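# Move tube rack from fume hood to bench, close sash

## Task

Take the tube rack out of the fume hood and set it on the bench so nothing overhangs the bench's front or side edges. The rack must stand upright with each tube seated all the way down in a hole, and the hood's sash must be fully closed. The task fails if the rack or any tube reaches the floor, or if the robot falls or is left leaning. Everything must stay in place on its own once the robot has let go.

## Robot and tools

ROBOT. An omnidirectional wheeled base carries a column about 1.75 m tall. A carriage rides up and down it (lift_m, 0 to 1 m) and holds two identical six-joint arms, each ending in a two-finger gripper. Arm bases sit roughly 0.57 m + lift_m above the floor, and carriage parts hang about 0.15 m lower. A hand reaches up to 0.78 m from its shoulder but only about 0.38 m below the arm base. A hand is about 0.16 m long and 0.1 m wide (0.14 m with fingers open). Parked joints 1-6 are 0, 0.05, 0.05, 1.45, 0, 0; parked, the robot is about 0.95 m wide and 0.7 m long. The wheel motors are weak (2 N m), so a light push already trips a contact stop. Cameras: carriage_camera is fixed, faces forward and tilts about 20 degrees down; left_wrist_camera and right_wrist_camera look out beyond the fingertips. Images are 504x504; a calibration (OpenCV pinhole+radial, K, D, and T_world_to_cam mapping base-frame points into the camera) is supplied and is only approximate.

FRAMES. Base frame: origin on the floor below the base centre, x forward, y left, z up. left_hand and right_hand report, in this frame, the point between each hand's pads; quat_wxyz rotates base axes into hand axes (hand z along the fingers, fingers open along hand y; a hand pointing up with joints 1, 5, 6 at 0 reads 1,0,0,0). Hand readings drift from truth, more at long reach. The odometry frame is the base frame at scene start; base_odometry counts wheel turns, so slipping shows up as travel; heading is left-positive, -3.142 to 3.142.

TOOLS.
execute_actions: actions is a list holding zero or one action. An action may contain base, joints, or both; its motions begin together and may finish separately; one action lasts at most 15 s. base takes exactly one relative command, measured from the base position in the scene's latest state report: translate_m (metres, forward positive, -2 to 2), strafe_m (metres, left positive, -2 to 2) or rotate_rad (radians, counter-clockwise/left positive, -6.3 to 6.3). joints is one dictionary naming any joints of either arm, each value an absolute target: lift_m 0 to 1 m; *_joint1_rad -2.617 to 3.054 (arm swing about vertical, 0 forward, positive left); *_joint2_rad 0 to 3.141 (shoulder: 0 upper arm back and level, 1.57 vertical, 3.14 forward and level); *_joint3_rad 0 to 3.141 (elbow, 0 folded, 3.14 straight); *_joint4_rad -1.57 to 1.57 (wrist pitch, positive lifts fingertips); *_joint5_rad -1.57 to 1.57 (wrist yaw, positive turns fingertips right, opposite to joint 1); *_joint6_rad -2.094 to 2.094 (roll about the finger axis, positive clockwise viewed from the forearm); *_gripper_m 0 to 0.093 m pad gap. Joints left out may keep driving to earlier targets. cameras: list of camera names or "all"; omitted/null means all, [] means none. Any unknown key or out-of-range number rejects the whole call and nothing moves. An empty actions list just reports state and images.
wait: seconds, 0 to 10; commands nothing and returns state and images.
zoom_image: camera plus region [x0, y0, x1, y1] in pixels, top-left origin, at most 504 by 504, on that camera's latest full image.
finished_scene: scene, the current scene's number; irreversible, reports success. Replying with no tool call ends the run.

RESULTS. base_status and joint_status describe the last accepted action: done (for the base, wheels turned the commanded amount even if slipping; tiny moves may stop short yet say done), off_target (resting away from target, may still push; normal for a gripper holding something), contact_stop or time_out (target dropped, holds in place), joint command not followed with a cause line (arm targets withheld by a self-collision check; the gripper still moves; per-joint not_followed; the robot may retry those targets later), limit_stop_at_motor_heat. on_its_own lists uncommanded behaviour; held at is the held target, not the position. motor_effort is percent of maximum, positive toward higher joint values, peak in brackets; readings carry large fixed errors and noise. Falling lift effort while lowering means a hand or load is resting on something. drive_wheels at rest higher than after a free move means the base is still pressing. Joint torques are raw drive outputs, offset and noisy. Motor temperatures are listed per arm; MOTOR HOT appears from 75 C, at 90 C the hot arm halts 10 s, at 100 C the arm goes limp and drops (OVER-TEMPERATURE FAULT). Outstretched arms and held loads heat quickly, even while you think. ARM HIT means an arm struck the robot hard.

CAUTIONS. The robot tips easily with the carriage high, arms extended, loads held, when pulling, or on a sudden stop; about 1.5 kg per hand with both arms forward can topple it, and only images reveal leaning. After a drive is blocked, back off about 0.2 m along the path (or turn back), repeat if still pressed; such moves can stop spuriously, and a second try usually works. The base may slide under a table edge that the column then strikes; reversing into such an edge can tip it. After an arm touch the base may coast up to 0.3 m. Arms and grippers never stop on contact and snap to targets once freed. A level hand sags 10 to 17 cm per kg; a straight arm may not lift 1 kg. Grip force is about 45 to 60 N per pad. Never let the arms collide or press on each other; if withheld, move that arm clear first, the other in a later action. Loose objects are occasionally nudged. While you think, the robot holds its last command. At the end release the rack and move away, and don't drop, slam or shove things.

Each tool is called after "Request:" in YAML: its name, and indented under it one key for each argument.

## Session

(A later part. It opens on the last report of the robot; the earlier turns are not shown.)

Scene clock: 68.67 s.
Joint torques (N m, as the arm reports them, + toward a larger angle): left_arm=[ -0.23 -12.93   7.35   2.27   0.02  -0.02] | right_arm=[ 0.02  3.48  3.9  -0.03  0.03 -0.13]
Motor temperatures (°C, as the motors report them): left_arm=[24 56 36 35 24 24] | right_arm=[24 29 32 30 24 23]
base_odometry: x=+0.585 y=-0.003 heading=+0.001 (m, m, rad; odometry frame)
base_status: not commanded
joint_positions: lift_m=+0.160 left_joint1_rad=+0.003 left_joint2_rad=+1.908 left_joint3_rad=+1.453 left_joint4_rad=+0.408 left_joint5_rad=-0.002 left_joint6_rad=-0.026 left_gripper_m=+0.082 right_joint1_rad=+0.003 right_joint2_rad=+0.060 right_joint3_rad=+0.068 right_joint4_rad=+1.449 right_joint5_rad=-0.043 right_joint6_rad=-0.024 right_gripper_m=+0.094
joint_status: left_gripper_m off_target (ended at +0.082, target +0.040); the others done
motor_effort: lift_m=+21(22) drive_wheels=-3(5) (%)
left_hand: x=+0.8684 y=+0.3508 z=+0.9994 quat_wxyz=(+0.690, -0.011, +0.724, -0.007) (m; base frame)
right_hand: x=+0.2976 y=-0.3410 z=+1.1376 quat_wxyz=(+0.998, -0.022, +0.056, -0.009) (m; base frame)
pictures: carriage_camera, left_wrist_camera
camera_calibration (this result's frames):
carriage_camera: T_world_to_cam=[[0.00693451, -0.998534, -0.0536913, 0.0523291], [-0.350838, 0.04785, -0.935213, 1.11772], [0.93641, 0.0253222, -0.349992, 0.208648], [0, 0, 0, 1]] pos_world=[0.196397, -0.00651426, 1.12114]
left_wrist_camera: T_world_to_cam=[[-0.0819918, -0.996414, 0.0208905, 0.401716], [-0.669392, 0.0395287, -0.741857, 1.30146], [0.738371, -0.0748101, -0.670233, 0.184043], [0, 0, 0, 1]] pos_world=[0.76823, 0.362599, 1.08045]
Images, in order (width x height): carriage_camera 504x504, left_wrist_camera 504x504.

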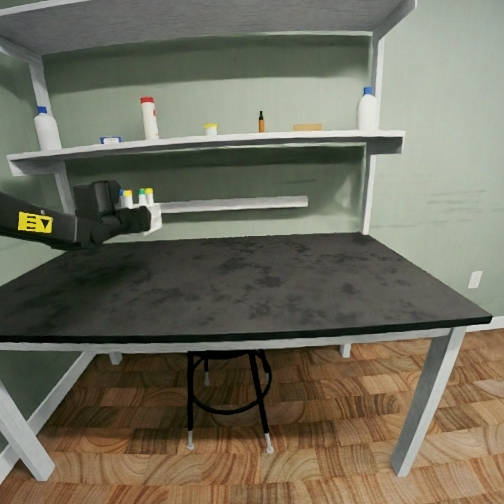

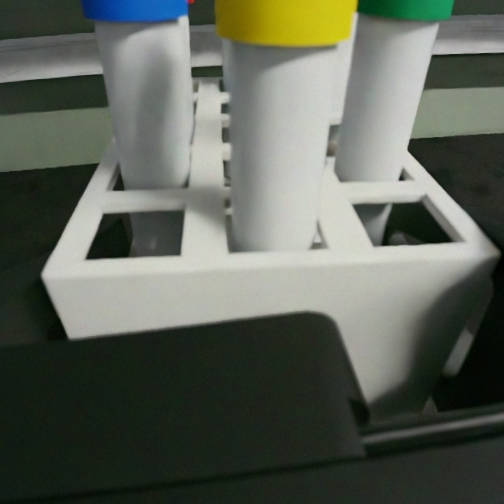

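Request:
execute_actions:
  actions:
    - {"base":{"translate_m":0.1},"joints":{"left_gripper_m":0.04,"lift_m":0.05}}
  cameras: ["carriage_camera"]

Scene clock: 71.43 s.
Joint torques (N m, as the arm reports them, + toward a larger angle): left_arm=[ -0.26 -12.84   7.48   2.34  -0.03  -0.05] | right_arm=[-0.03  3.46  4.12 -0.02  0.05 -0.14]
Motor temperatures (°C, as the motors report them): left_arm=[24 56 36 35 24 24] | right_arm=[24 29 32 30 24 23]
base_odometry: x=+0.685 y=-0.003 heading=+0.001 (m, m, rad; odometry frame)
base_status: done
joint_positions: lift_m=+0.050 left_joint1_rad=+0.003 left_joint2_rad=+1.907 left_joint3_rad=+1.453 left_joint4_rad=+0.406 left_joint5_rad=-0.002 left_joint6_rad=-0.026 left_gripper_m=+0.082 right_joint1_rad=+0.003 right_joint2_rad=+0.060 right_joint3_rad=+0.068 right_joint4_rad=+1.450 right_joint5_rad=-0.043 right_joint6_rad=-0.024 right_gripper_m=+0.094
joint_status: left_gripper_m off_target (ended at +0.082, target +0.040); the others done
motor_effort: lift_m=+22(22) drive_wheels=-5(34) (%)
left_hand: x=+0.8681 y=+0.3508 z=+0.8898 quat_wxyz=(+0.690, -0.011, +0.724, -0.007) (m; base frame)
right_hand: x=+0.2976 y=-0.3410 z=+1.0276 quat_wxyz=(+0.998, -0.022, +0.056, -0.009) (m; base frame)
pictures: carriage_camera
camera_calibration (this result's frames):
carriage_camera: T_world_to_cam=[[0.00693451, -0.998534, -0.0536913, 0.0464222], [-0.350838, 0.04785, -0.935213, 1.01484], [0.93641, 0.0253222, -0.349992, 0.170143], [0, 0, 0, 1]] pos_world=[0.196397, -0.00651426, 1.01113]
Images, in order (width x height): carriage_camera 504x504.

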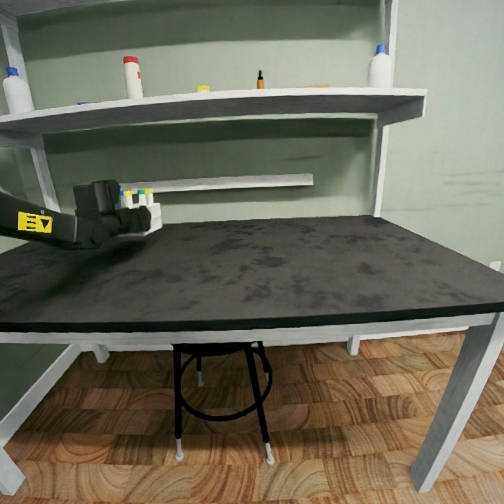

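Request:
execute_actions:
  actions:
    - {"joints":{"left_gripper_m":0.04,"lift_m":0.0}}
  cameras: ["carriage_camera"]

Request:
execute_actions:
  actions:
    - {"joints":{"left_gripper_m":0.04,"left_joint2_rad":2.0,"left_joint4_rad":0.35}}
  cameras: ["carriage_camera"]

Scene clock: 75.93 s.
Joint torques (N m, as the arm reports them, + toward a larger angle): left_arm=[ -0.32 -12.98   7.34   2.22  -0.02  -0.04] | right_arm=[ 0.1   3.42  4.09 -0.03  0.06 -0.13]
Motor temperatures (°C, as the motors report them): left_arm=[24 56 37 36 24 24] | right_arm=[24 29 32 30 24 23]
base_odometry: x=+0.685 y=-0.003 heading=+0.001 (m, m, rad; odometry frame)
base_status: not commanded
joint_positions: lift_m=+0.000 left_joint1_rad=+0.003 left_joint2_rad=+1.910 left_joint3_rad=+1.453 left_joint4_rad=+0.406 left_joint5_rad=-0.002 left_joint6_rad=-0.026 left_gripper_m=+0.082 right_joint1_rad=+0.003 right_joint2_rad=+0.060 right_joint3_rad=+0.068 right_joint4_rad=+1.450 right_joint5_rad=-0.043 right_joint6_rad=-0.024 right_gripper_m=+0.094
joint_status: left_gripper_m off_target (ended at +0.082, target +0.040); the others done
motor_effort: lift_m=+21(22) drive_wheels=-3(4) (%)
left_hand: x=+0.8686 y=+0.3508 z=+0.8380 quat_wxyz=(+0.689, -0.011, +0.725, -0.007) (m; base frame)
right_hand: x=+0.2976 y=-0.3410 z=+0.9776 quat_wxyz=(+0.998, -0.022, +0.056, -0.009) (m; base frame)
pictures: carriage_camera
camera_calibration (this result's frames):
carriage_camera: T_world_to_cam=[[0.00693451, -0.998534, -0.0536913, 0.0437385], [-0.350838, 0.04785, -0.935213, 0.968091], [0.93641, 0.0253222, -0.349992, 0.15265], [0, 0, 0, 1]] pos_world=[0.196397, -0.00651426, 0.961146]
Images, in order (width x height): carriage_camera 504x504.

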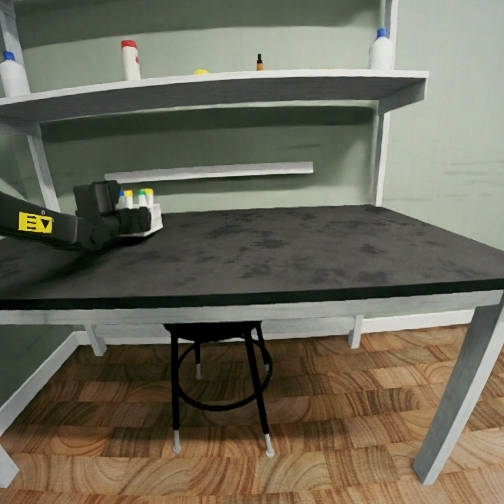

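Scene clock: 76.60 s.
Joint torques (N m, as the arm reports them, + toward a larger angle): left_arm=[-0.28 -9.2   7.24  1.3  -0.07  0.05] | right_arm=[ 0.01  3.49  4.01 -0.07  0.02 -0.14]
Motor temperatures (°C, as the motors report them): left_arm=[24 55 37 36 24 24] | right_arm=[24 29 32 30 24 23]
base_odometry: x=+0.685 y=-0.003 heading=+0.001 (m, m, rad; odometry frame)
base_status: not commanded
joint_positions: lift_m=+0.000 left_joint1_rad=+0.003 left_joint2_rad=+1.953 left_joint3_rad=+1.456 left_joint4_rad=+0.426 left_joint5_rad=-0.001 left_joint6_rad=-0.036 left_gripper_m=+0.082 right_joint1_rad=+0.003 right_joint2_rad=+0.060 right_joint3_rad=+0.068 right_joint4_rad=+1.450 right_joint5_rad=-0.043 right_joint6_rad=-0.024 right_gripper_m=+0.094
joint_status: left_joint4_rad off_target (ended at +0.426, target +0.350); left_gripper_m off_target (ended at +0.082, target +0.040); the others done
motor_effort: lift_m=+22(22) drive_wheels=-2(3) (%)
left_hand: x=+0.8767 y=+0.3507 z=+0.8191 quat_wxyz=(+0.681, -0.015, +0.732, -0.011) (m; base frame)
right_hand: x=+0.2976 y=-0.3410 z=+0.9776 quat_wxyz=(+0.998, -0.022, +0.056, -0.009) (m; base frame)
pictures: carriage_camera
camera_calibration (this result's frames):
carriage_camera: T_world_to_cam=[[0.00693451, -0.998534, -0.0536913, 0.0437385], [-0.350838, 0.04785, -0.935213, 0.968091], [0.93641, 0.0253222, -0.349992, 0.15265], [0, 0, 0, 1]] pos_world=[0.196397, -0.00651426, 0.961146]
Images, in order (width x height): carriage_camera 504x504.

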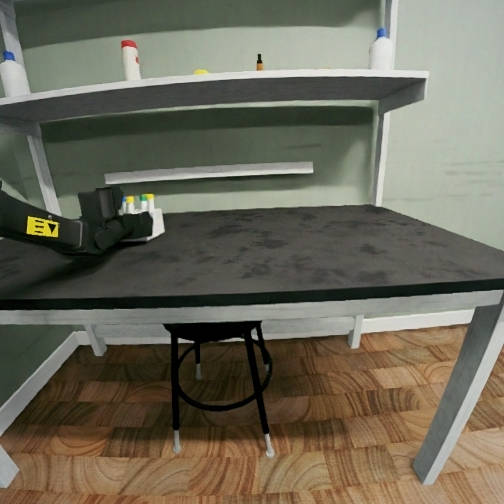

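Touching. Release and back off.

Request:
execute_actions:
  actions:
    - {"joints":{"left_gripper_m":0.093,"left_joint2_rad":1.96,"left_joint4_rad":0.42}}
  cameras: []

Request:
execute_actions:
  actions:
    - {"base":{"translate_m":-0.14}}
  cameras: []

Request:
execute_actions:
  actions:
    - {"joints":{"lift_m":0.12,"left_gripper_m":0.0,"left_joint2_rad":1.9,"left_joint4_rad":0.2}}

Scene clock: 79.07 s.
Joint torques (N m, as the arm reports them, + toward a larger angle): left_arm=[ -0.36 -12.2    7.04   1.88  -0.05   0.05] | right_arm=[-0.11  3.63  4.16 -0.06  0.04 -0.16]
Motor temperatures (°C, as the motors report them): left_arm=[24 55 37 35 24 24] | right_arm=[24 28 32 30 24 23]
base_odometry: x=+0.685 y=-0.003 heading=+0.001 (m, m, rad; odometry frame)
base_status: not commanded
joint_positions: lift_m=+0.000 left_joint1_rad=+0.003 left_joint2_rad=+1.953 left_joint3_rad=+1.456 left_joint4_rad=+0.435 left_joint5_rad=-0.001 left_joint6_rad=-0.034 left_gripper_m=+0.093 right_joint1_rad=+0.003 right_joint2_rad=+0.060 right_joint3_rad=+0.068 right_joint4_rad=+1.450 right_joint5_rad=-0.043 right_joint6_rad=-0.024 right_gripper_m=+0.094
joint_status: all done
motor_effort: lift_m=+21(22) drive_wheels=-3(2) (%)
left_hand: x=+0.8768 y=+0.3507 z=+0.8213 quat_wxyz=(+0.685, -0.014, +0.729, -0.010) (m; base frame)
right_hand: x=+0.2976 y=-0.3410 z=+0.9776 quat_wxyz=(+0.998, -0.022, +0.056, -0.009) (m; base frame)
pictures: none
No camera images: the call's "cameras" was empty. Leave "cameras" out to get every camera's image.

Scene clock: 80.83 s.
Joint torques (N m, as the arm reports them, + toward a larger angle): left_arm=[ -0.26 -12.09   6.97   1.91  -0.03   0.03] | right_arm=[-0.05  3.47  4.05 -0.05  0.04 -0.14]
Motor temperatures (°C, as the motors report them): left_arm=[24 55 37 35 24 24] | right_arm=[24 28 32 30 24 23]
base_odometry: x=+0.545 y=-0.003 heading=+0.001 (m, m, rad; odometry frame)
base_status: done
joint_positions: lift_m=+0.000 left_joint1_rad=+0.003 left_joint2_rad=+1.953 left_joint3_rad=+1.456 left_joint4_rad=+0.430 left_joint5_rad=-0.001 left_joint6_rad=-0.034 left_gripper_m=+0.093 right_joint1_rad=+0.003 right_joint2_rad=+0.060 right_joint3_rad=+0.068 right_joint4_rad=+1.449 right_joint5_rad=-0.043 right_joint6_rad=-0.024 right_gripper_m=+0.094
joint_status: not commanded
motor_effort: lift_m=+22(22) drive_wheels=-1(31) (%)
left_hand: x=+0.8768 y=+0.3507 z=+0.8201 quat_wxyz=(+0.683, -0.014, +0.730, -0.010) (m; base frame)
right_hand: x=+0.2976 y=-0.3410 z=+0.9776 quat_wxyz=(+0.998, -0.022, +0.056, -0.009) (m; base frame)
pictures: none
No camera images: the call's "cameras" was empty. Leave "cameras" out to get every camera's image.

Scene clock: 81.83 s.
Joint torques (N m, as the arm reports them, + toward a larger angle): left_arm=[ -0.17 -12.36   7.36   1.93  -0.03   0.07] | right_arm=[-0.09  3.37  4.13 -0.06  0.02 -0.15]
Motor temperatures (°C, as the motors report them): left_arm=[24 55 37 35 24 24] | right_arm=[24 28 32 30 24 23]
base_odometry: x=+0.545 y=-0.003 heading=+0.001 (m, m, rad; odometry frame)
base_status: not commanded
joint_positions: lift_m=+0.120 left_joint1_rad=+0.003 left_joint2_rad=+1.900 left_joint3_rad=+1.456 left_joint4_rad=+0.213 left_joint5_rad=-0.001 left_joint6_rad=-0.034 left_gripper_m=+0.001 right_joint1_rad=+0.003 right_joint2_rad=+0.060 right_joint3_rad=+0.068 right_joint4_rad=+1.449 right_joint5_rad=-0.043 right_joint6_rad=-0.024 right_gripper_m=+0.094
joint_status: all done
motor_effort: lift_m=+24(29) drive_wheels=-1(1) (%)
left_hand: x=+0.8607 y=+0.3507 z=+0.9181 quat_wxyz=(+0.621, -0.015, +0.784, -0.009) (m; base frame)
right_hand: x=+0.2977 y=-0.3410 z=+1.0974 quat_wxyz=(+0.998, -0.022, +0.056, -0.009) (m; base frame)
pictures: carriage_camera, left_wrist_camera, right_wrist_camera
camera_calibration (this result's frames):
carriage_camera: T_world_to_cam=[[0.00693451, -0.998534, -0.0536913, 0.0501713], [-0.350838, 0.04785, -0.935213, 1.08014], [0.93641, 0.0253222, -0.349992, 0.194582], [0, 0, 0, 1]] pos_world=[0.196397, -0.00651426, 1.08096]
left_wrist_camera: T_world_to_cam=[[-0.075766, -0.99617, 0.0436473, 0.376294], [-0.793301, 0.0337013, -0.607896, 1.22174], [0.604097, -0.0806833, -0.792816, 0.365367], [0, 0, 0, 1]] pos_world=[0.777002, 0.363158, 1.01594]
right_wrist_camera: T_world_to_cam=[[0.0447488, -0.99312, -0.108215, -0.235565], [0.728432, 0.106567, -0.676779, 0.571739], [0.683655, -0.0485419, 0.728189, -0.90697], [0, 0, 0, 1]] pos_world=[0.214123, -0.338899, 1.0219]
Images, in order (width x height): carriage_camera 504x504, left_wrist_camera 504x504, right_wrist_camera 504x504.

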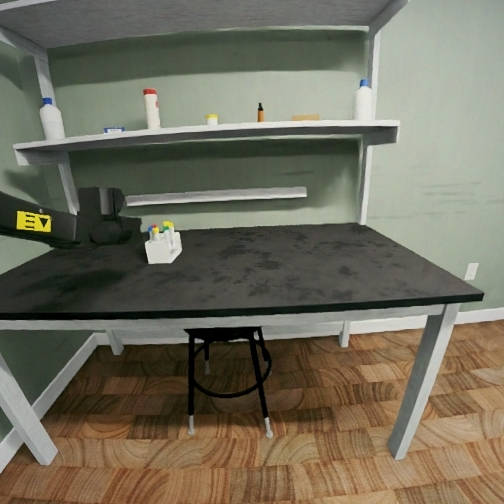

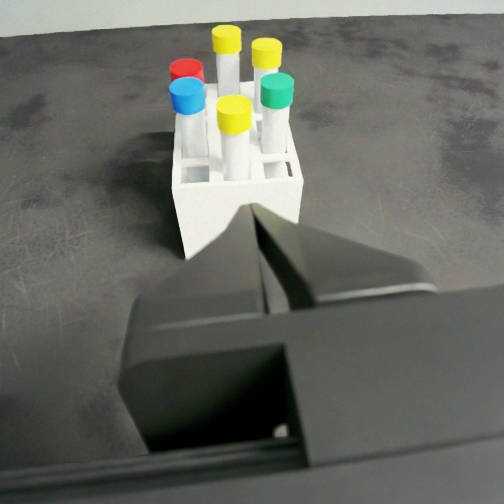

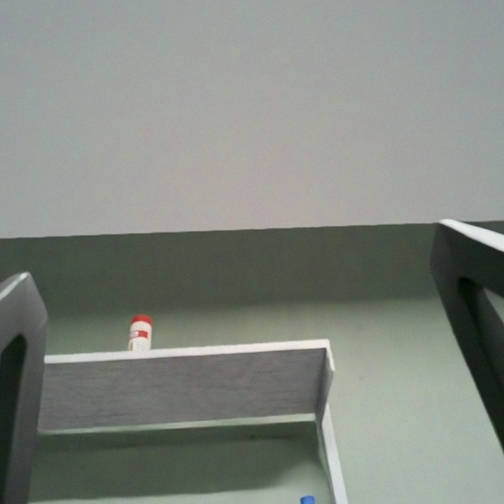

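Request:
execute_actions:
  actions:
    - {"joints":{"lift_m":0.6,"left_joint2_rad":2.7,"left_joint3_rad":2.4,"left_joint4_rad":-1.27}}
  cameras: []

Request:
execute_actions:
  actions:
    - {"base":{"translate_m":0.3}}

Scene clock: 87.53 s.
Joint torques (N m, as the arm reports them, + toward a larger angle): left_arm=[ -0.17 -16.05   7.11   0.35  -0.03   0.06] | right_arm=[-0.04  3.51  4.24 -0.05  0.03 -0.14]
Motor temperatures (°C, as the motors report them): left_arm=[24 56 37 35 24 24] | right_arm=[24 28 32 29 24 23]
base_odometry: x=+0.545 y=-0.003 heading=+0.001 (m, m, rad; odometry frame)
base_status: not commanded
joint_positions: lift_m=+0.600 left_joint1_rad=+0.003 left_joint2_rad=+2.693 left_joint3_rad=+2.386 left_joint4_rad=-1.262 left_joint5_rad=-0.001 left_joint6_rad=-0.034 left_gripper_m=+0.001 right_joint1_rad=+0.003 right_joint2_rad=+0.060 right_joint3_rad=+0.068 right_joint4_rad=+1.449 right_joint5_rad=-0.043 right_joint6_rad=-0.024 right_gripper_m=+0.094
joint_status: all done
motor_effort: lift_m=+24(29) drive_wheels=-1(1) (%)
left_hand: x=+0.7788 y=+0.3504 z=+1.1074 quat_wxyz=(+0.001, -0.019, +1.000, +0.000) (m; base frame)
right_hand: x=+0.2976 y=-0.3410 z=+1.5774 quat_wxyz=(+0.998, -0.022, +0.056, -0.009) (m; base frame)
pictures: none
No camera images: the call's "cameras" was empty. Leave "cameras" out to get every camera's image.

Scene clock: 89.87 s.
Joint torques (N m, as the arm reports them, + toward a larger angle): left_arm=[ -0.26 -12.78   7.19   2.55  -0.02  -0.02] | right_arm=[-0.11  3.48  4.17  0.06  0.05 -0.12]
Motor temperatures (°C, as the motors report them): left_arm=[24 56 37 34 24 24] | right_arm=[24 28 32 29 24 23]
base_odometry: x=+0.830 y=-0.002 heading=+0.003 (m, m, rad; odometry frame)
base_status: translate_m contact_stop (by the wheels' count: +0.285 of +0.300)
joint_positions: lift_m=+0.600 left_joint1_rad=+0.003 left_joint2_rad=+2.659 left_joint3_rad=+2.377 left_joint4_rad=-1.578 left_joint5_rad=+0.000 left_joint6_rad=-0.026 left_gripper_m=+0.001 right_joint1_rad=+0.003 right_joint2_rad=+0.060 right_joint3_rad=+0.066 right_joint4_rad=+1.443 right_joint5_rad=-0.044 right_joint6_rad=-0.024 right_gripper_m=+0.094
joint_status: not commanded
motor_effort: lift_m=+24(24) drive_wheels=+19(33) (%)
left_hand: x=+0.7048 y=+0.3501 z=+1.1319 quat_wxyz=(-0.144, -0.014, +0.990, +0.002) (m; base frame)
right_hand: x=+0.2998 y=-0.3410 z=+1.5767 quat_wxyz=(+0.998, -0.023, +0.060, -0.009) (m; base frame)
pictures: carriage_camera, left_wrist_camera, right_wrist_camera
camera_calibration (this result's frames):
carriage_camera: T_world_to_cam=[[0.00693451, -0.998534, -0.0536913, 0.0759413], [-0.350838, 0.04785, -0.935213, 1.52901], [0.93641, 0.0253222, -0.349992, 0.362566], [0, 0, 0, 1]] pos_world=[0.196397, -0.00651426, 1.56092]
left_wrist_camera: T_world_to_cam=[[0.0435557, -0.995908, 0.0791806, 0.230149], [-0.560945, 0.0412049, 0.826827, -0.56233], [-0.826706, -0.080429, -0.556855, 1.37035], [0, 0, 0, 1]] pos_world=[0.807415, 0.362594, 1.20981]
right_wrist_camera: T_world_to_cam=[[0.0439267, -0.993161, -0.10817, -0.183561], [0.722983, 0.106326, -0.682635, 0.905363], [0.689468, -0.0482195, 0.72271, -1.25037], [0, 0, 0, 1]] pos_world=[0.215593, -0.338861, 1.50183]
Images, in order (width x height): carriage_camera 504x504, left_wrist_camera 504x504, right_wrist_camera 504x504.

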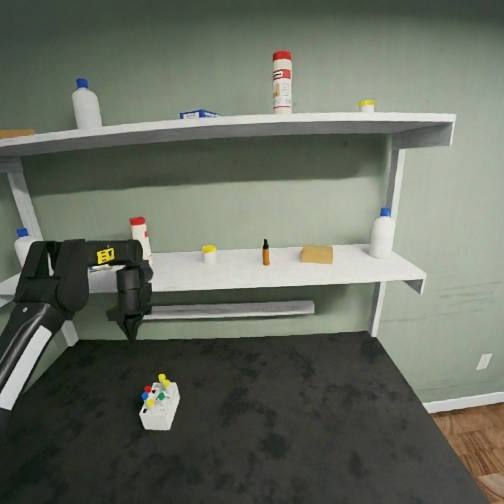

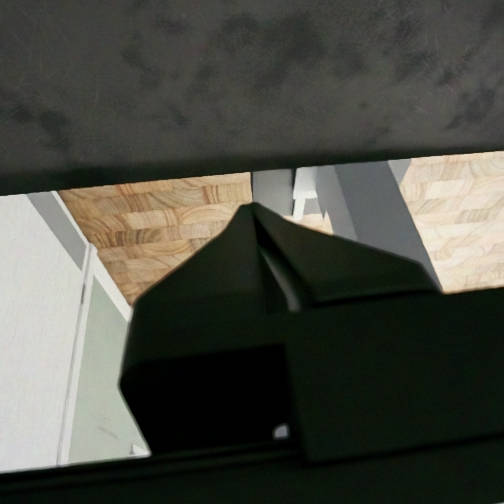

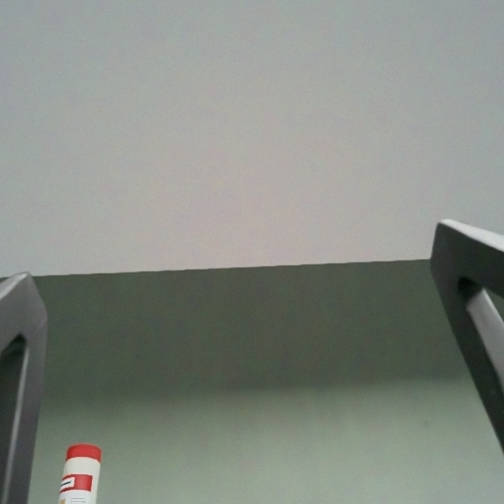

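Request:
execute_actions:
  actions:
    - {"base":{"translate_m":-0.25}}
  cameras: []

Request:
execute_actions:
  actions:
    - {"joints":{"lift_m":0.3,"left_joint2_rad":2.3,"left_joint3_rad":1.9,"left_joint4_rad":-0.45}}

Scene clock: 94.97 s.
Joint torques (N m, as the arm reports them, + toward a larger angle): left_arm=[ -0.24 -15.55   7.64   0.51  -0.03  -0.04] | right_arm=[-0.02  3.56  4.22  0.01  0.05 -0.12]
Motor temperatures (°C, as the motors report them): left_arm=[24 57 37 35 24 24] | right_arm=[24 28 32 29 24 23]
base_odometry: x=+0.579 y=-0.003 heading=+0.004 (m, m, rad; odometry frame)
base_status: done
joint_positions: lift_m=+0.600 left_joint1_rad=+0.002 left_joint2_rad=+2.686 left_joint3_rad=+2.377 left_joint4_rad=-1.278 left_joint5_rad=+0.000 left_joint6_rad=-0.025 left_gripper_m=+0.001 right_joint1_rad=+0.003 right_joint2_rad=+0.060 right_joint3_rad=+0.066 right_joint4_rad=+1.447 right_joint5_rad=-0.044 right_joint6_rad=-0.024 right_gripper_m=+0.094
joint_status: not commanded
motor_effort: lift_m=+24(24) drive_wheels=-5(24) (%)
left_hand: x=+0.7736 y=+0.3497 z=+1.1086 quat_wxyz=(-0.008, -0.013, +1.000, +0.000) (m; base frame)
right_hand: x=+0.2989 y=-0.3410 z=+1.5768 quat_wxyz=(+0.998, -0.023, +0.059, -0.009) (m; base frame)
pictures: none
No camera images: the call's "cameras" was empty. Leave "cameras" out to get every camera's image.

Scene clock: 96.70 s.
Joint torques (N m, as the arm reports them, + toward a larger angle): left_arm=[ -0.31 -15.53   6.21   1.62  -0.04  -0.07] | right_arm=[-0.01  3.49  4.15 -0.05  0.04 -0.15]
Motor temperatures (°C, as the motors report them): left_arm=[24 58 37 35 24 24] | right_arm=[24 28 32 29 24 23]
base_odometry: x=+0.580 y=-0.003 heading=+0.004 (m, m, rad; odometry frame)
base_status: not commanded
joint_positions: lift_m=+0.300 left_joint1_rad=+0.002 left_joint2_rad=+2.301 left_joint3_rad=+1.917 left_joint4_rad=-0.456 left_joint5_rad=+0.000 left_joint6_rad=-0.025 left_gripper_m=+0.001 right_joint1_rad=+0.003 right_joint2_rad=+0.060 right_joint3_rad=+0.066 right_joint4_rad=+1.448 right_joint5_rad=-0.044 right_joint6_rad=-0.024 right_gripper_m=+0.094
joint_status: all done
motor_effort: lift_m=+22(22) drive_wheels=-4(5) (%)
left_hand: x=+0.8788 y=+0.3500 z=+0.9331 quat_wxyz=(+0.357, -0.013, +0.934, -0.004) (m; base frame)
right_hand: x=+0.2987 y=-0.3410 z=+1.2771 quat_wxyz=(+0.998, -0.023, +0.058, -0.009) (m; base frame)
pictures: carriage_camera, left_wrist_camera, right_wrist_camera
camera_calibration (this result's frames):
carriage_camera: T_world_to_cam=[[0.00693451, -0.998534, -0.0536913, 0.0598461], [-0.350838, 0.04785, -0.935213, 1.24866], [0.93641, 0.0253222, -0.349992, 0.257648], [0, 0, 0, 1]] pos_world=[0.196397, -0.00651426, 1.26115]
left_wrist_camera: T_world_to_cam=[[-0.0447144, -0.996161, 0.0752653, 0.319514], [-0.998169, 0.0414776, -0.0440339, 0.896375], [0.040743, -0.0770964, -0.996191, 1.04987], [0, 0, 0, 1]] pos_world=[0.866246, 0.362049, 1.06129]
right_wrist_camera: T_world_to_cam=[[0.0444214, -0.99316, -0.107981, -0.216315], [0.7261, 0.106335, -0.679317, 0.696462], [0.686152, -0.0482291, 0.725857, -1.03608], [0, 0, 0, 1]] pos_world=[0.214819, -0.338864, 1.20181]
Images, in order (width x height): carriage_camera 504x504, left_wrist_camera 504x504, right_wrist_camera 504x504.

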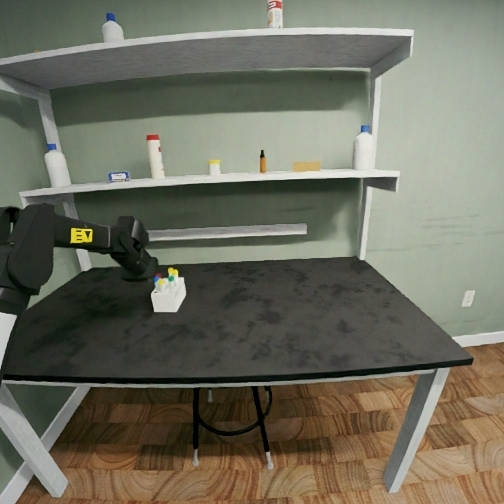

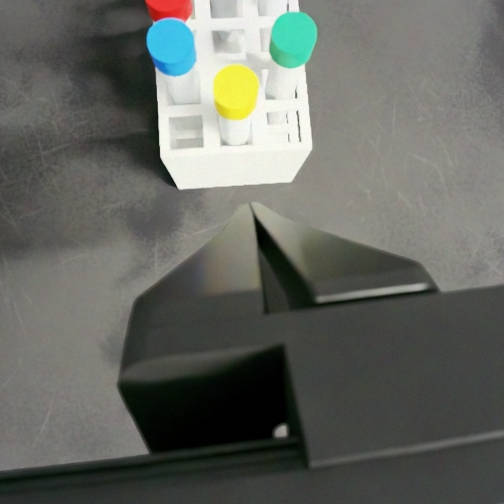

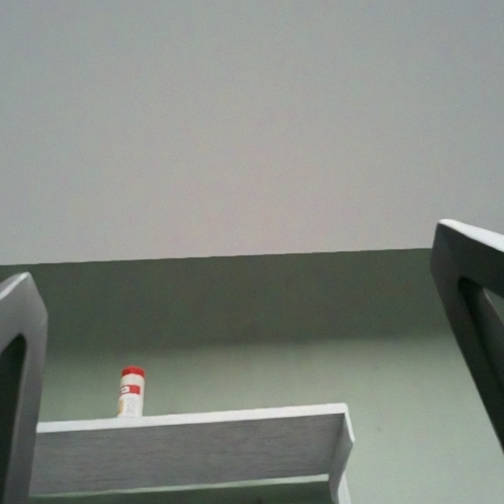

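Request:
execute_actions:
  actions:
    - {"joints":{"lift_m":0.37}}
  cameras: []

Request:
execute_actions:
  actions:
    - {"base":{"translate_m":0.1}}
  cameras: ["carriage_camera","left_wrist_camera"]

Scene clock: 99.67 s.
Joint torques (N m, as the arm reports them, + toward a larger angle): left_arm=[ -0.22 -14.94   6.54   1.6   -0.05  -0.02] | right_arm=[ 0.02  3.42  4.15 -0.04  0.06 -0.15]
Motor temperatures (°C, as the motors report them): left_arm=[24 58 37 34 24 24] | right_arm=[24 28 32 29 24 23]
base_odometry: x=+0.580 y=-0.003 heading=+0.004 (m, m, rad; odometry frame)
base_status: not commanded
joint_positions: lift_m=+0.370 left_joint1_rad=+0.002 left_joint2_rad=+2.294 left_joint3_rad=+1.911 left_joint4_rad=-0.446 left_joint5_rad=+0.000 left_joint6_rad=-0.025 left_gripper_m=+0.001 right_joint1_rad=+0.003 right_joint2_rad=+0.060 right_joint3_rad=+0.066 right_joint4_rad=+1.448 right_joint5_rad=-0.044 right_joint6_rad=-0.024 right_gripper_m=+0.094
joint_status: all done
motor_effort: lift_m=+24(29) drive_wheels=-3(4) (%)
left_hand: x=+0.8795 y=+0.3500 z=+1.0066 quat_wxyz=(+0.363, -0.013, +0.932, -0.004) (m; base frame)
right_hand: x=+0.2986 y=-0.3410 z=+1.3469 quat_wxyz=(+0.998, -0.023, +0.058, -0.009) (m; base frame)
pictures: none
No camera images: the call's "cameras" was empty. Leave "cameras" out to get every camera's image.

Scene clock: 101.20 s.
Joint torques (N m, as the arm reports them, + toward a larger angle): left_arm=[ -0.27 -14.78   6.45   1.6   -0.05  -0.05] | right_arm=[-0.01  3.51  4.27 -0.06  0.03 -0.14]
Motor temperatures (°C, as the motors report them): left_arm=[24 59 37 34 24 24] | right_arm=[24 28 32 29 24 23]
base_odometry: x=+0.679 y=-0.002 heading=+0.004 (m, m, rad; odometry frame)
base_status: done
joint_positions: lift_m=+0.370 left_joint1_rad=+0.002 left_joint2_rad=+2.294 left_joint3_rad=+1.911 left_joint4_rad=-0.447 left_joint5_rad=+0.000 left_joint6_rad=-0.025 left_gripper_m=+0.001 right_joint1_rad=+0.003 right_joint2_rad=+0.060 right_joint3_rad=+0.066 right_joint4_rad=+1.449 right_joint5_rad=-0.044 right_joint6_rad=-0.024 right_gripper_m=+0.094
joint_status: not commanded
motor_effort: lift_m=+23(23) drive_wheels=-5(28) (%)
left_hand: x=+0.8793 y=+0.3500 z=+1.0064 quat_wxyz=(+0.362, -0.013, +0.932, -0.004) (m; base frame)
right_hand: x=+0.2984 y=-0.3410 z=+1.3469 quat_wxyz=(+0.998, -0.023, +0.058, -0.009) (m; base frame)
pictures: carriage_camera, left_wrist_camera
camera_calibration (this result's frames):
carriage_camera: T_world_to_cam=[[0.00693451, -0.998534, -0.0536913, 0.0635943], [-0.350838, 0.04785, -0.935213, 1.31395], [0.93641, 0.0253222, -0.349992, 0.282081], [0, 0, 0, 1]] pos_world=[0.196397, -0.00651426, 1.33096]
left_wrist_camera: T_world_to_cam=[[-0.0455157, -0.996162, 0.0747601, 0.315234], [-0.997641, 0.0414787, -0.0546919, 0.91036], [0.0513811, -0.0770731, -0.995701, 1.113], [0, 0, 0, 1]] pos_world=[0.865373, 0.362047, 1.13444]
Images, in order (width x height): carriage_camera 504x504, left_wrist_camera 504x504.

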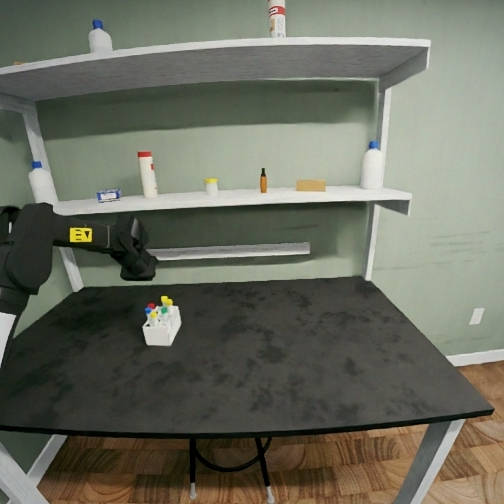

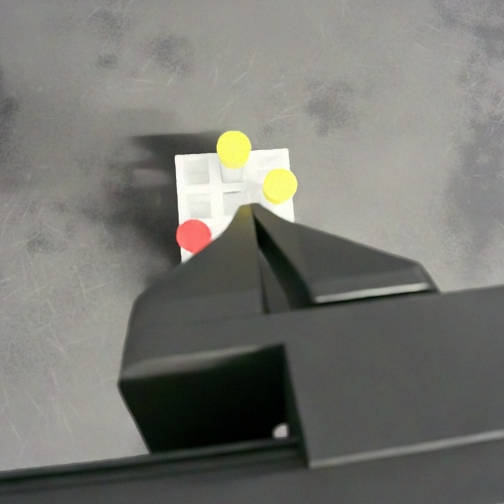

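Request:
execute_actions:
  actions:
    - {"base":{"translate_m":0.045},"joints":{"left_joint1_rad":0.02,"lift_m":0.32}}
  cameras: ["left_wrist_camera"]

Scene clock: 104.13 s.
Joint torques (N m, as the arm reports them, + toward a larger angle): left_arm=[  0.48 -15.3    6.38   1.6   -0.06  -0.09] | right_arm=[-0.11  3.56  4.19 -0.04  0.03 -0.12]
Motor temperatures (°C, as the motors report them): left_arm=[24 59 37 34 24 24] | right_arm=[24 28 32 29 24 23]
base_odometry: x=+0.724 y=-0.002 heading=+0.004 (m, m, rad; odometry frame)
base_status: done
joint_positions: lift_m=+0.320 left_joint1_rad=+0.012 left_joint2_rad=+2.301 left_joint3_rad=+1.911 left_joint4_rad=-0.451 left_joint5_rad=+0.000 left_joint6_rad=-0.025 left_gripper_m=+0.001 right_joint1_rad=+0.003 right_joint2_rad=+0.059 right_joint3_rad=+0.066 right_joint4_rad=+1.451 right_joint5_rad=-0.044 right_joint6_rad=-0.024 right_gripper_m=+0.094
joint_status: all done
motor_effort: lift_m=+22(22) drive_wheels=+7(21) (%)
left_hand: x=+0.8783 y=+0.3560 z=+0.9516 quat_wxyz=(+0.357, -0.017, +0.934, -0.002) (m; base frame)
right_hand: x=+0.2977 y=-0.3410 z=+1.2972 quat_wxyz=(+0.998, -0.023, +0.056, -0.009) (m; base frame)
pictures: left_wrist_camera
camera_calibration (this result's frames):
left_wrist_camera: T_world_to_cam=[[-0.0347747, -0.996554, 0.0753011, 0.315495], [-0.998564, 0.0315751, -0.0432724, 0.899619], [0.0407457, -0.0766977, -0.996221, 1.06869], [0, 0, 0, 1]] pos_world=[0.865755, 0.367968, 1.07982]
Images, in order (width x height): left_wrist_camera 504x504.

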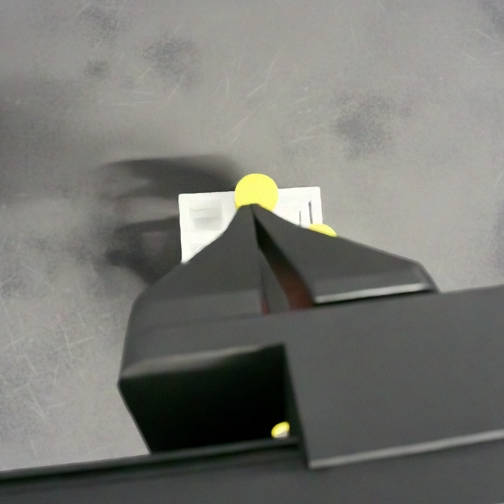

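Request:
execute_actions:
  actions:
    - {"base":{"translate_m":0.012},"joints":{"lift_m":0.29}}
  cameras: ["left_wrist_camera","carriage_camera"]

Scene clock: 106.20 s.
Joint torques (N m, as the arm reports them, + toward a larger angle): left_arm=[  0.46 -15.61   6.42   1.55  -0.04  -0.07] | right_arm=[ 0.01  3.64  4.23  0.    0.05 -0.14]
Motor temperatures (°C, as the motors report them): left_arm=[24 60 37 34 24 24] | right_arm=[24 28 32 29 24 23]
base_odometry: x=+0.736 y=-0.002 heading=+0.005 (m, m, rad; odometry frame)
base_status: done
joint_positions: lift_m=+0.290 left_joint1_rad=+0.012 left_joint2_rad=+2.304 left_joint3_rad=+1.911 left_joint4_rad=-0.449 left_joint5_rad=+0.000 left_joint6_rad=-0.025 left_gripper_m=+0.001 right_joint1_rad=+0.003 right_joint2_rad=+0.059 right_joint3_rad=+0.066 right_joint4_rad=+1.450 right_joint5_rad=-0.044 right_joint6_rad=-0.024 right_gripper_m=+0.094
joint_status: all done
motor_effort: lift_m=+22(22) drive_wheels=+7(17) (%)
left_hand: x=+0.8786 y=+0.3562 z=+0.9199 quat_wxyz=(+0.356, -0.017, +0.934, -0.002) (m; base frame)
right_hand: x=+0.2978 y=-0.3410 z=+1.2671 quat_wxyz=(+0.998, -0.023, +0.056, -0.009) (m; base frame)
pictures: carriage_camera, left_wrist_camera
camera_calibration (this result's frames):
carriage_camera: T_world_to_cam=[[0.00693451, -0.998534, -0.0536913, 0.0593092], [-0.350838, 0.04785, -0.935213, 1.23931], [0.93641, 0.0253222, -0.349992, 0.254149], [0, 0, 0, 1]] pos_world=[0.196397, -0.00651426, 1.25115]
left_wrist_camera: T_world_to_cam=[[-0.0342796, -0.996566, 0.0753725, 0.317631], [-0.998641, 0.0311933, -0.0417493, 0.897303], [0.0392549, -0.0767012, -0.996281, 1.03846], [0, 0, 0, 1]] pos_world=[0.866207, 0.368202, 1.04812]
Images, in order (width x height): carriage_camera 504x504, left_wrist_camera 504x504.

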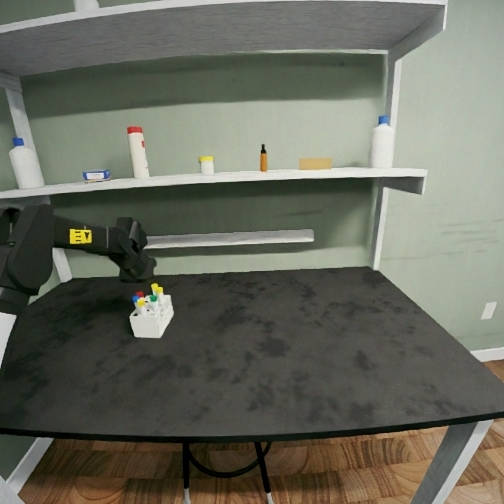

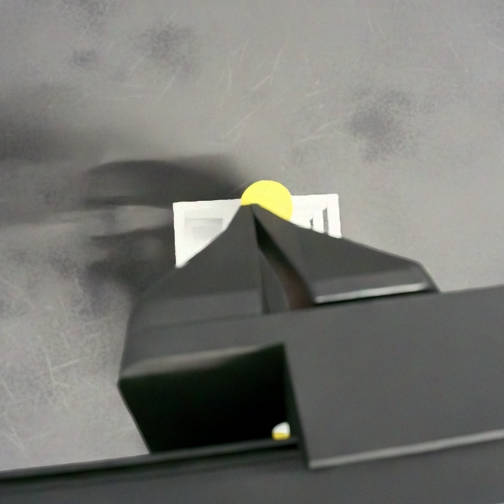

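Request:
execute_actions:
  actions:
    - {"base":{"strafe_m":-0.009},"joints":{"lift_m":0.275}}
  cameras: ["left_wrist_camera"]

Request:
execute_actions:
  actions:
    - {"joints":{"lift_m":0.25}}
  cameras: ["left_wrist_camera","carriage_camera"]

Scene clock: 109.17 s.
Joint torques (N m, as the arm reports them, + toward a larger angle): left_arm=[  0.18 -15.62   6.64   1.58  -0.03  -0.07] | right_arm=[ 0.    3.54  4.19 -0.06  0.04 -0.12]
Motor temperatures (°C, as the motors report them): left_arm=[24 60 37 34 24 24] | right_arm=[24 28 32 29 24 23]
base_odometry: x=+0.736 y=-0.011 heading=+0.005 (m, m, rad; odometry frame)
base_status: done
joint_positions: lift_m=+0.275 left_joint1_rad=+0.018 left_joint2_rad=+2.303 left_joint3_rad=+1.911 left_joint4_rad=-0.450 left_joint5_rad=+0.000 left_joint6_rad=-0.025 left_gripper_m=+0.001 right_joint1_rad=+0.003 right_joint2_rad=+0.059 right_joint3_rad=+0.066 right_joint4_rad=+1.450 right_joint5_rad=-0.044 right_joint6_rad=-0.024 right_gripper_m=+0.094
joint_status: all done
motor_effort: lift_m=+22(22) drive_wheels=+4(8) (%)
left_hand: x=+0.8784 y=+0.3595 z=+0.9054 quat_wxyz=(+0.356, -0.020, +0.934, -0.001) (m; base frame)
right_hand: x=+0.2979 y=-0.3410 z=+1.2521 quat_wxyz=(+0.998, -0.023, +0.057, -0.009) (m; base frame)
pictures: left_wrist_camera
camera_calibration (this result's frames):
left_wrist_camera: T_world_to_cam=[[-0.0289855, -0.996735, 0.0753546, 0.317383], [-0.998777, 0.0258598, -0.0421301, 0.89882], [0.0400439, -0.0764837, -0.996266, 1.02355], [0, 0, 0, 1]] pos_world=[0.865934, 0.371388, 1.03368]
Images, in order (width x height): left_wrist_camera 504x504.

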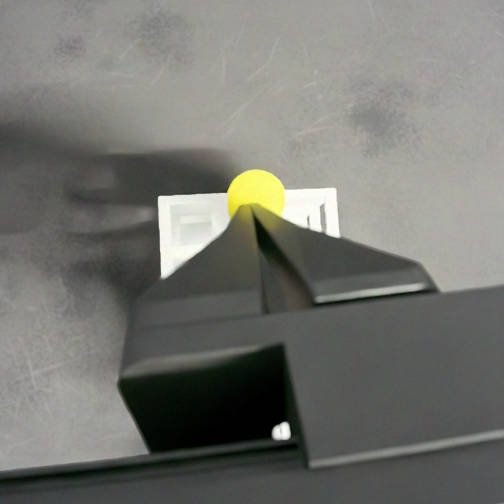

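Scene clock: 109.77 s.
Joint torques (N m, as the arm reports them, + toward a larger angle): left_arm=[  0.27 -15.22   6.59   1.57  -0.03  -0.07] | right_arm=[-0.14  3.72  4.21 -0.03  0.04 -0.14]
Motor temperatures (°C, as the motors report them): left_arm=[24 61 37 34 24 24] | right_arm=[24 28 32 29 24 23]
base_odometry: x=+0.736 y=-0.011 heading=+0.005 (m, m, rad; odometry frame)
base_status: not commanded
joint_positions: lift_m=+0.250 left_joint1_rad=+0.018 left_joint2_rad=+2.297 left_joint3_rad=+1.911 left_joint4_rad=-0.447 left_joint5_rad=+0.000 left_joint6_rad=-0.025 left_gripper_m=+0.001 right_joint1_rad=+0.003 right_joint2_rad=+0.059 right_joint3_rad=+0.066 right_joint4_rad=+1.450 right_joint5_rad=-0.044 right_joint6_rad=-0.024 right_gripper_m=+0.094
joint_status: all done
motor_effort: lift_m=+21(22) drive_wheels=+4(4) (%)
left_hand: x=+0.8791 y=+0.3595 z=+0.8843 quat_wxyz=(+0.360, -0.020, +0.933, -0.001) (m; base frame)
right_hand: x=+0.2979 y=-0.3410 z=+1.2271 quat_wxyz=(+0.998, -0.023, +0.057, -0.009) (m; base frame)
pictures: carriage_camera, left_wrist_camera
camera_calibration (this result's frames):
carriage_camera: T_world_to_cam=[[0.00693451, -0.998534, -0.0536913, 0.0571623], [-0.350838, 0.04785, -0.935213, 1.20191], [0.93641, 0.0253222, -0.349992, 0.240154], [0, 0, 0, 1]] pos_world=[0.196397, -0.00651426, 1.21116]
left_wrist_camera: T_world_to_cam=[[-0.0296448, -0.996747, 0.0749415, 0.319956], [-0.998369, 0.0258671, -0.0508862, 0.906002], [0.0487821, -0.0763278, -0.995889, 0.994409], [0, 0, 0, 1]] pos_world=[0.8655, 0.371381, 1.01245]
Images, in order (width x height): carriage_camera 504x504, left_wrist_camera 504x504.

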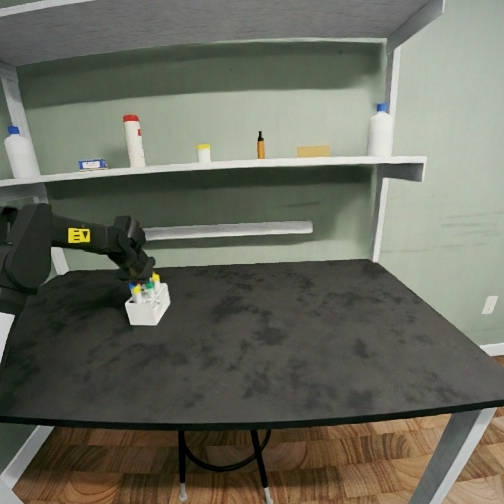

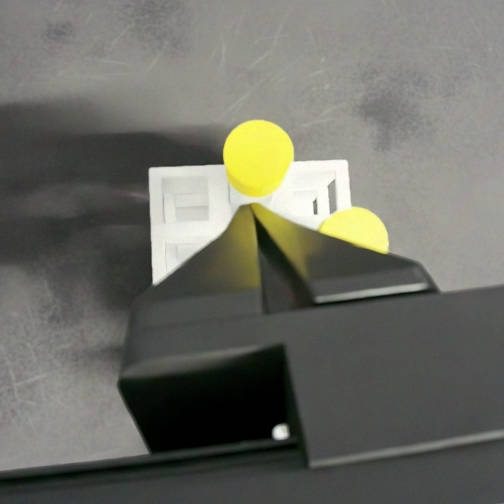

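Request:
execute_actions:
  actions:
    - {"joints":{"lift_m":0.29}}
  cameras: []

Request:
execute_actions:
  actions:
    - {"base":{"translate_m":0.022}}
  cameras: []

Request:
execute_actions:
  actions:
    - {"joints":{"lift_m":0.26}}
  cameras: ["left_wrist_camera","carriage_camera"]

Scene clock: 111.73 s.
Joint torques (N m, as the arm reports them, + toward a larger angle): left_arm=[  0.07 -14.56   6.52   1.57  -0.04  -0.07] | right_arm=[-0.1   3.51  4.24 -0.04  0.04 -0.12]
Motor temperatures (°C, as the motors report them): left_arm=[24 61 37 34 24 24] | right_arm=[24 28 32 29 24 23]
base_odometry: x=+0.736 y=-0.011 heading=+0.005 (m, m, rad; odometry frame)
base_status: not commanded
joint_positions: lift_m=+0.290 left_joint1_rad=+0.018 left_joint2_rad=+2.291 left_joint3_rad=+1.911 left_joint4_rad=-0.445 left_joint5_rad=+0.000 left_joint6_rad=-0.025 left_gripper_m=+0.001 right_joint1_rad=+0.003 right_joint2_rad=+0.059 right_joint3_rad=+0.066 right_joint4_rad=+1.449 right_joint5_rad=-0.044 right_joint6_rad=-0.024 right_gripper_m=+0.094
joint_status: all done
motor_effort: lift_m=+23(29) drive_wheels=+3(4) (%)
left_hand: x=+0.8796 y=+0.3595 z=+0.9286 quat_wxyz=(+0.365, -0.020, +0.931, -0.001) (m; base frame)
right_hand: x=+0.2980 y=-0.3410 z=+1.2670 quat_wxyz=(+0.998, -0.023, +0.057, -0.009) (m; base frame)
pictures: none
No camera images: the call's "cameras" was empty. Leave "cameras" out to get every camera's image.

Scene clock: 112.60 s.
Joint torques (N m, as the arm reports them, + toward a larger angle): left_arm=[  0.1  -14.57   6.69   1.58  -0.06  -0.07] | right_arm=[-0.02  3.52  4.26 -0.02  0.04 -0.14]
Motor temperatures (°C, as the motors report them): left_arm=[24 61 37 34 24 24] | right_arm=[24 28 32 29 24 23]
base_odometry: x=+0.758 y=-0.011 heading=+0.005 (m, m, rad; odometry frame)
base_status: done
joint_positions: lift_m=+0.290 left_joint1_rad=+0.018 left_joint2_rad=+2.291 left_joint3_rad=+1.911 left_joint4_rad=-0.445 left_joint5_rad=+0.000 left_joint6_rad=-0.025 left_gripper_m=+0.001 right_joint1_rad=+0.003 right_joint2_rad=+0.059 right_joint3_rad=+0.066 right_joint4_rad=+1.450 right_joint5_rad=-0.044 right_joint6_rad=-0.024 right_gripper_m=+0.094
joint_status: not commanded
motor_effort: lift_m=+23(23) drive_wheels=+2(25) (%)
left_hand: x=+0.8796 y=+0.3595 z=+0.9285 quat_wxyz=(+0.365, -0.020, +0.931, -0.001) (m; base frame)
right_hand: x=+0.2979 y=-0.3410 z=+1.2670 quat_wxyz=(+0.998, -0.023, +0.057, -0.009) (m; base frame)
pictures: none
No camera images: the call's "cameras" was empty. Leave "cameras" out to get every camera's image.

Scene clock: 113.23 s.
Joint torques (N m, as the arm reports them, + toward a larger angle): left_arm=[  0.24 -14.6    6.56   1.4   -0.05  -0.05] | right_arm=[ 0.01  3.65  4.27 -0.03  0.05 -0.14]
Motor temperatures (°C, as the motors report them): left_arm=[24 61 37 34 24 24] | right_arm=[24 28 32 29 24 23]
base_odometry: x=+0.758 y=-0.011 heading=+0.005 (m, m, rad; odometry frame)
base_status: not commanded
joint_positions: lift_m=+0.260 left_joint1_rad=+0.018 left_joint2_rad=+2.289 left_joint3_rad=+1.911 left_joint4_rad=-0.417 left_joint5_rad=-0.003 left_joint6_rad=-0.025 left_gripper_m=+0.001 right_joint1_rad=+0.003 right_joint2_rad=+0.059 right_joint3_rad=+0.066 right_joint4_rad=+1.449 right_joint5_rad=-0.044 right_joint6_rad=-0.024 right_gripper_m=+0.094
joint_status: all done
motor_effort: lift_m=+20(22) drive_wheels=+2(2) (%)
left_hand: x=+0.8846 y=+0.3600 z=+0.9042 quat_wxyz=(+0.378, -0.020, +0.926, +0.000) (m; base frame)
right_hand: x=+0.2980 y=-0.3409 z=+1.2372 quat_wxyz=(+0.998, -0.023, +0.057, -0.009) (m; base frame)
pictures: carriage_camera, left_wrist_camera
camera_calibration (this result's frames):
carriage_camera: T_world_to_cam=[[0.00693451, -0.998534, -0.0536913, 0.0577034], [-0.350838, 0.04785, -0.935213, 1.21134], [0.93641, 0.0253222, -0.349992, 0.243681], [0, 0, 0, 1]] pos_world=[0.196397, -0.00651426, 1.22124]
left_wrist_camera: T_world_to_cam=[[-0.0308682, -0.996966, 0.0714508, 0.323435], [-0.995746, 0.0244641, -0.0888314, 0.945002], [0.086814, -0.0738889, -0.993481, 0.977313], [0, 0, 0, 1]] pos_world=[0.866122, 0.371548, 1.03178]
Images, in order (width x height): carriage_camera 504x504, left_wrist_camera 504x504.

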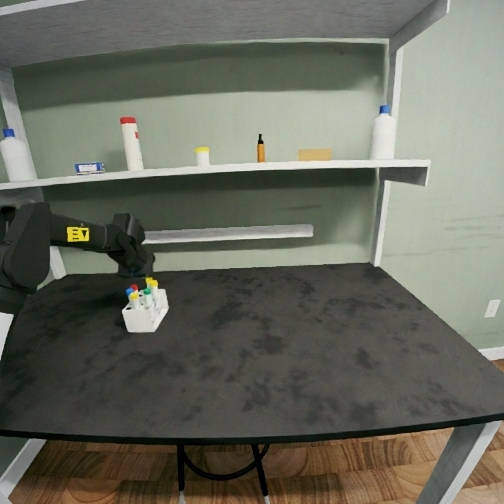

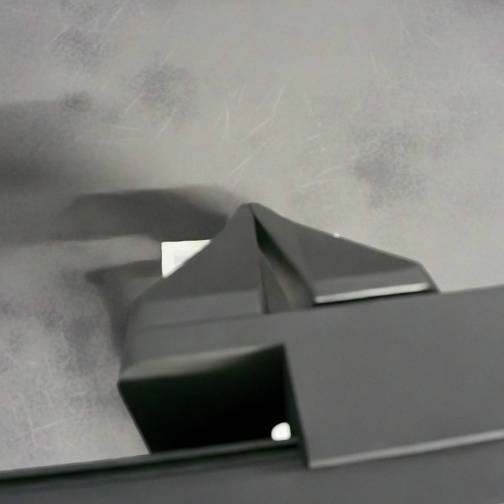

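In contact. Press further in steps (wrist yields, so stiffen j4 downward).

Request:
execute_actions:
  actions:
    - {"joints":{"lift_m":0.235,"left_joint4_rad":-0.55}}
  cameras: ["carriage_camera"]

Request:
zoom_image:
  camera: "carriage_camera"
  region: [90,230,210,350]

Scene clock: 114.97 s.
Joint torques (N m, as the arm reports them, + toward a larger angle): left_arm=[  0.28 -11.77   5.98   0.7   -0.02  -0.06] | right_arm=[ 0.    3.66  4.12 -0.01  0.05 -0.13]
Motor temperatures (°C, as the motors report them): left_arm=[24 61 37 34 24 24] | right_arm=[24 28 32 29 24 23]
base_odometry: x=+0.758 y=-0.011 heading=+0.005 (m, m, rad; odometry frame)
base_status: not commanded
joint_positions: lift_m=+0.235 left_joint1_rad=+0.018 left_joint2_rad=+2.254 left_joint3_rad=+1.921 left_joint4_rad=-0.434 left_joint5_rad=-0.003 left_joint6_rad=-0.025 left_gripper_m=+0.001 right_joint1_rad=+0.003 right_joint2_rad=+0.059 right_joint3_rad=+0.066 right_joint4_rad=+1.449 right_joint5_rad=-0.044 right_joint6_rad=-0.024 right_gripper_m=+0.094
joint_status: left_joint4_rad off_target (ended at -0.434, target -0.550); the others done
motor_effort: lift_m=+20(20) drive_wheels=+2(2) (%)
left_hand: x=+0.8836 y=+0.3601 z=+0.9013 quat_wxyz=(+0.391, -0.020, +0.920, +0.000) (m; base frame)
right_hand: x=+0.2980 y=-0.3409 z=+1.2123 quat_wxyz=(+0.998, -0.023, +0.057, -0.009) (m; base frame)
pictures: carriage_camera
camera_calibration (this result's frames):
carriage_camera: T_world_to_cam=[[0.00693451, -0.998534, -0.0536913, 0.0563649], [-0.350838, 0.04785, -0.935213, 1.18802], [0.93641, 0.0253222, -0.349992, 0.234956], [0, 0, 0, 1]] pos_world=[0.196397, -0.00651426, 1.19631]
Images, in order (width x height): carriage_camera 504x504.

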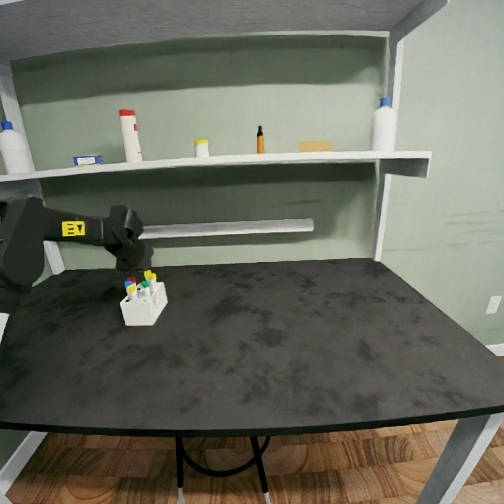

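Region (90, 230, 210, 350) of carriage_camera's 504x504 image, scaled by 4.200, with more detail than that image has.

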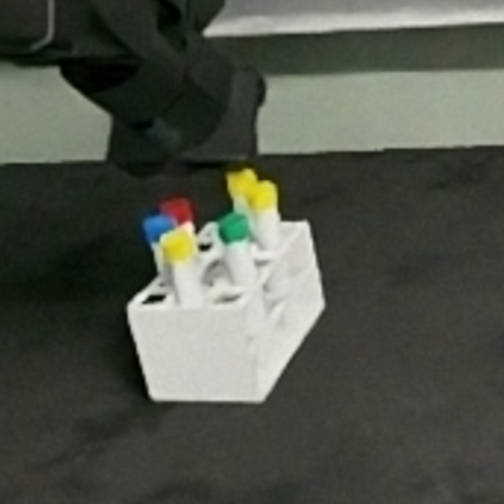

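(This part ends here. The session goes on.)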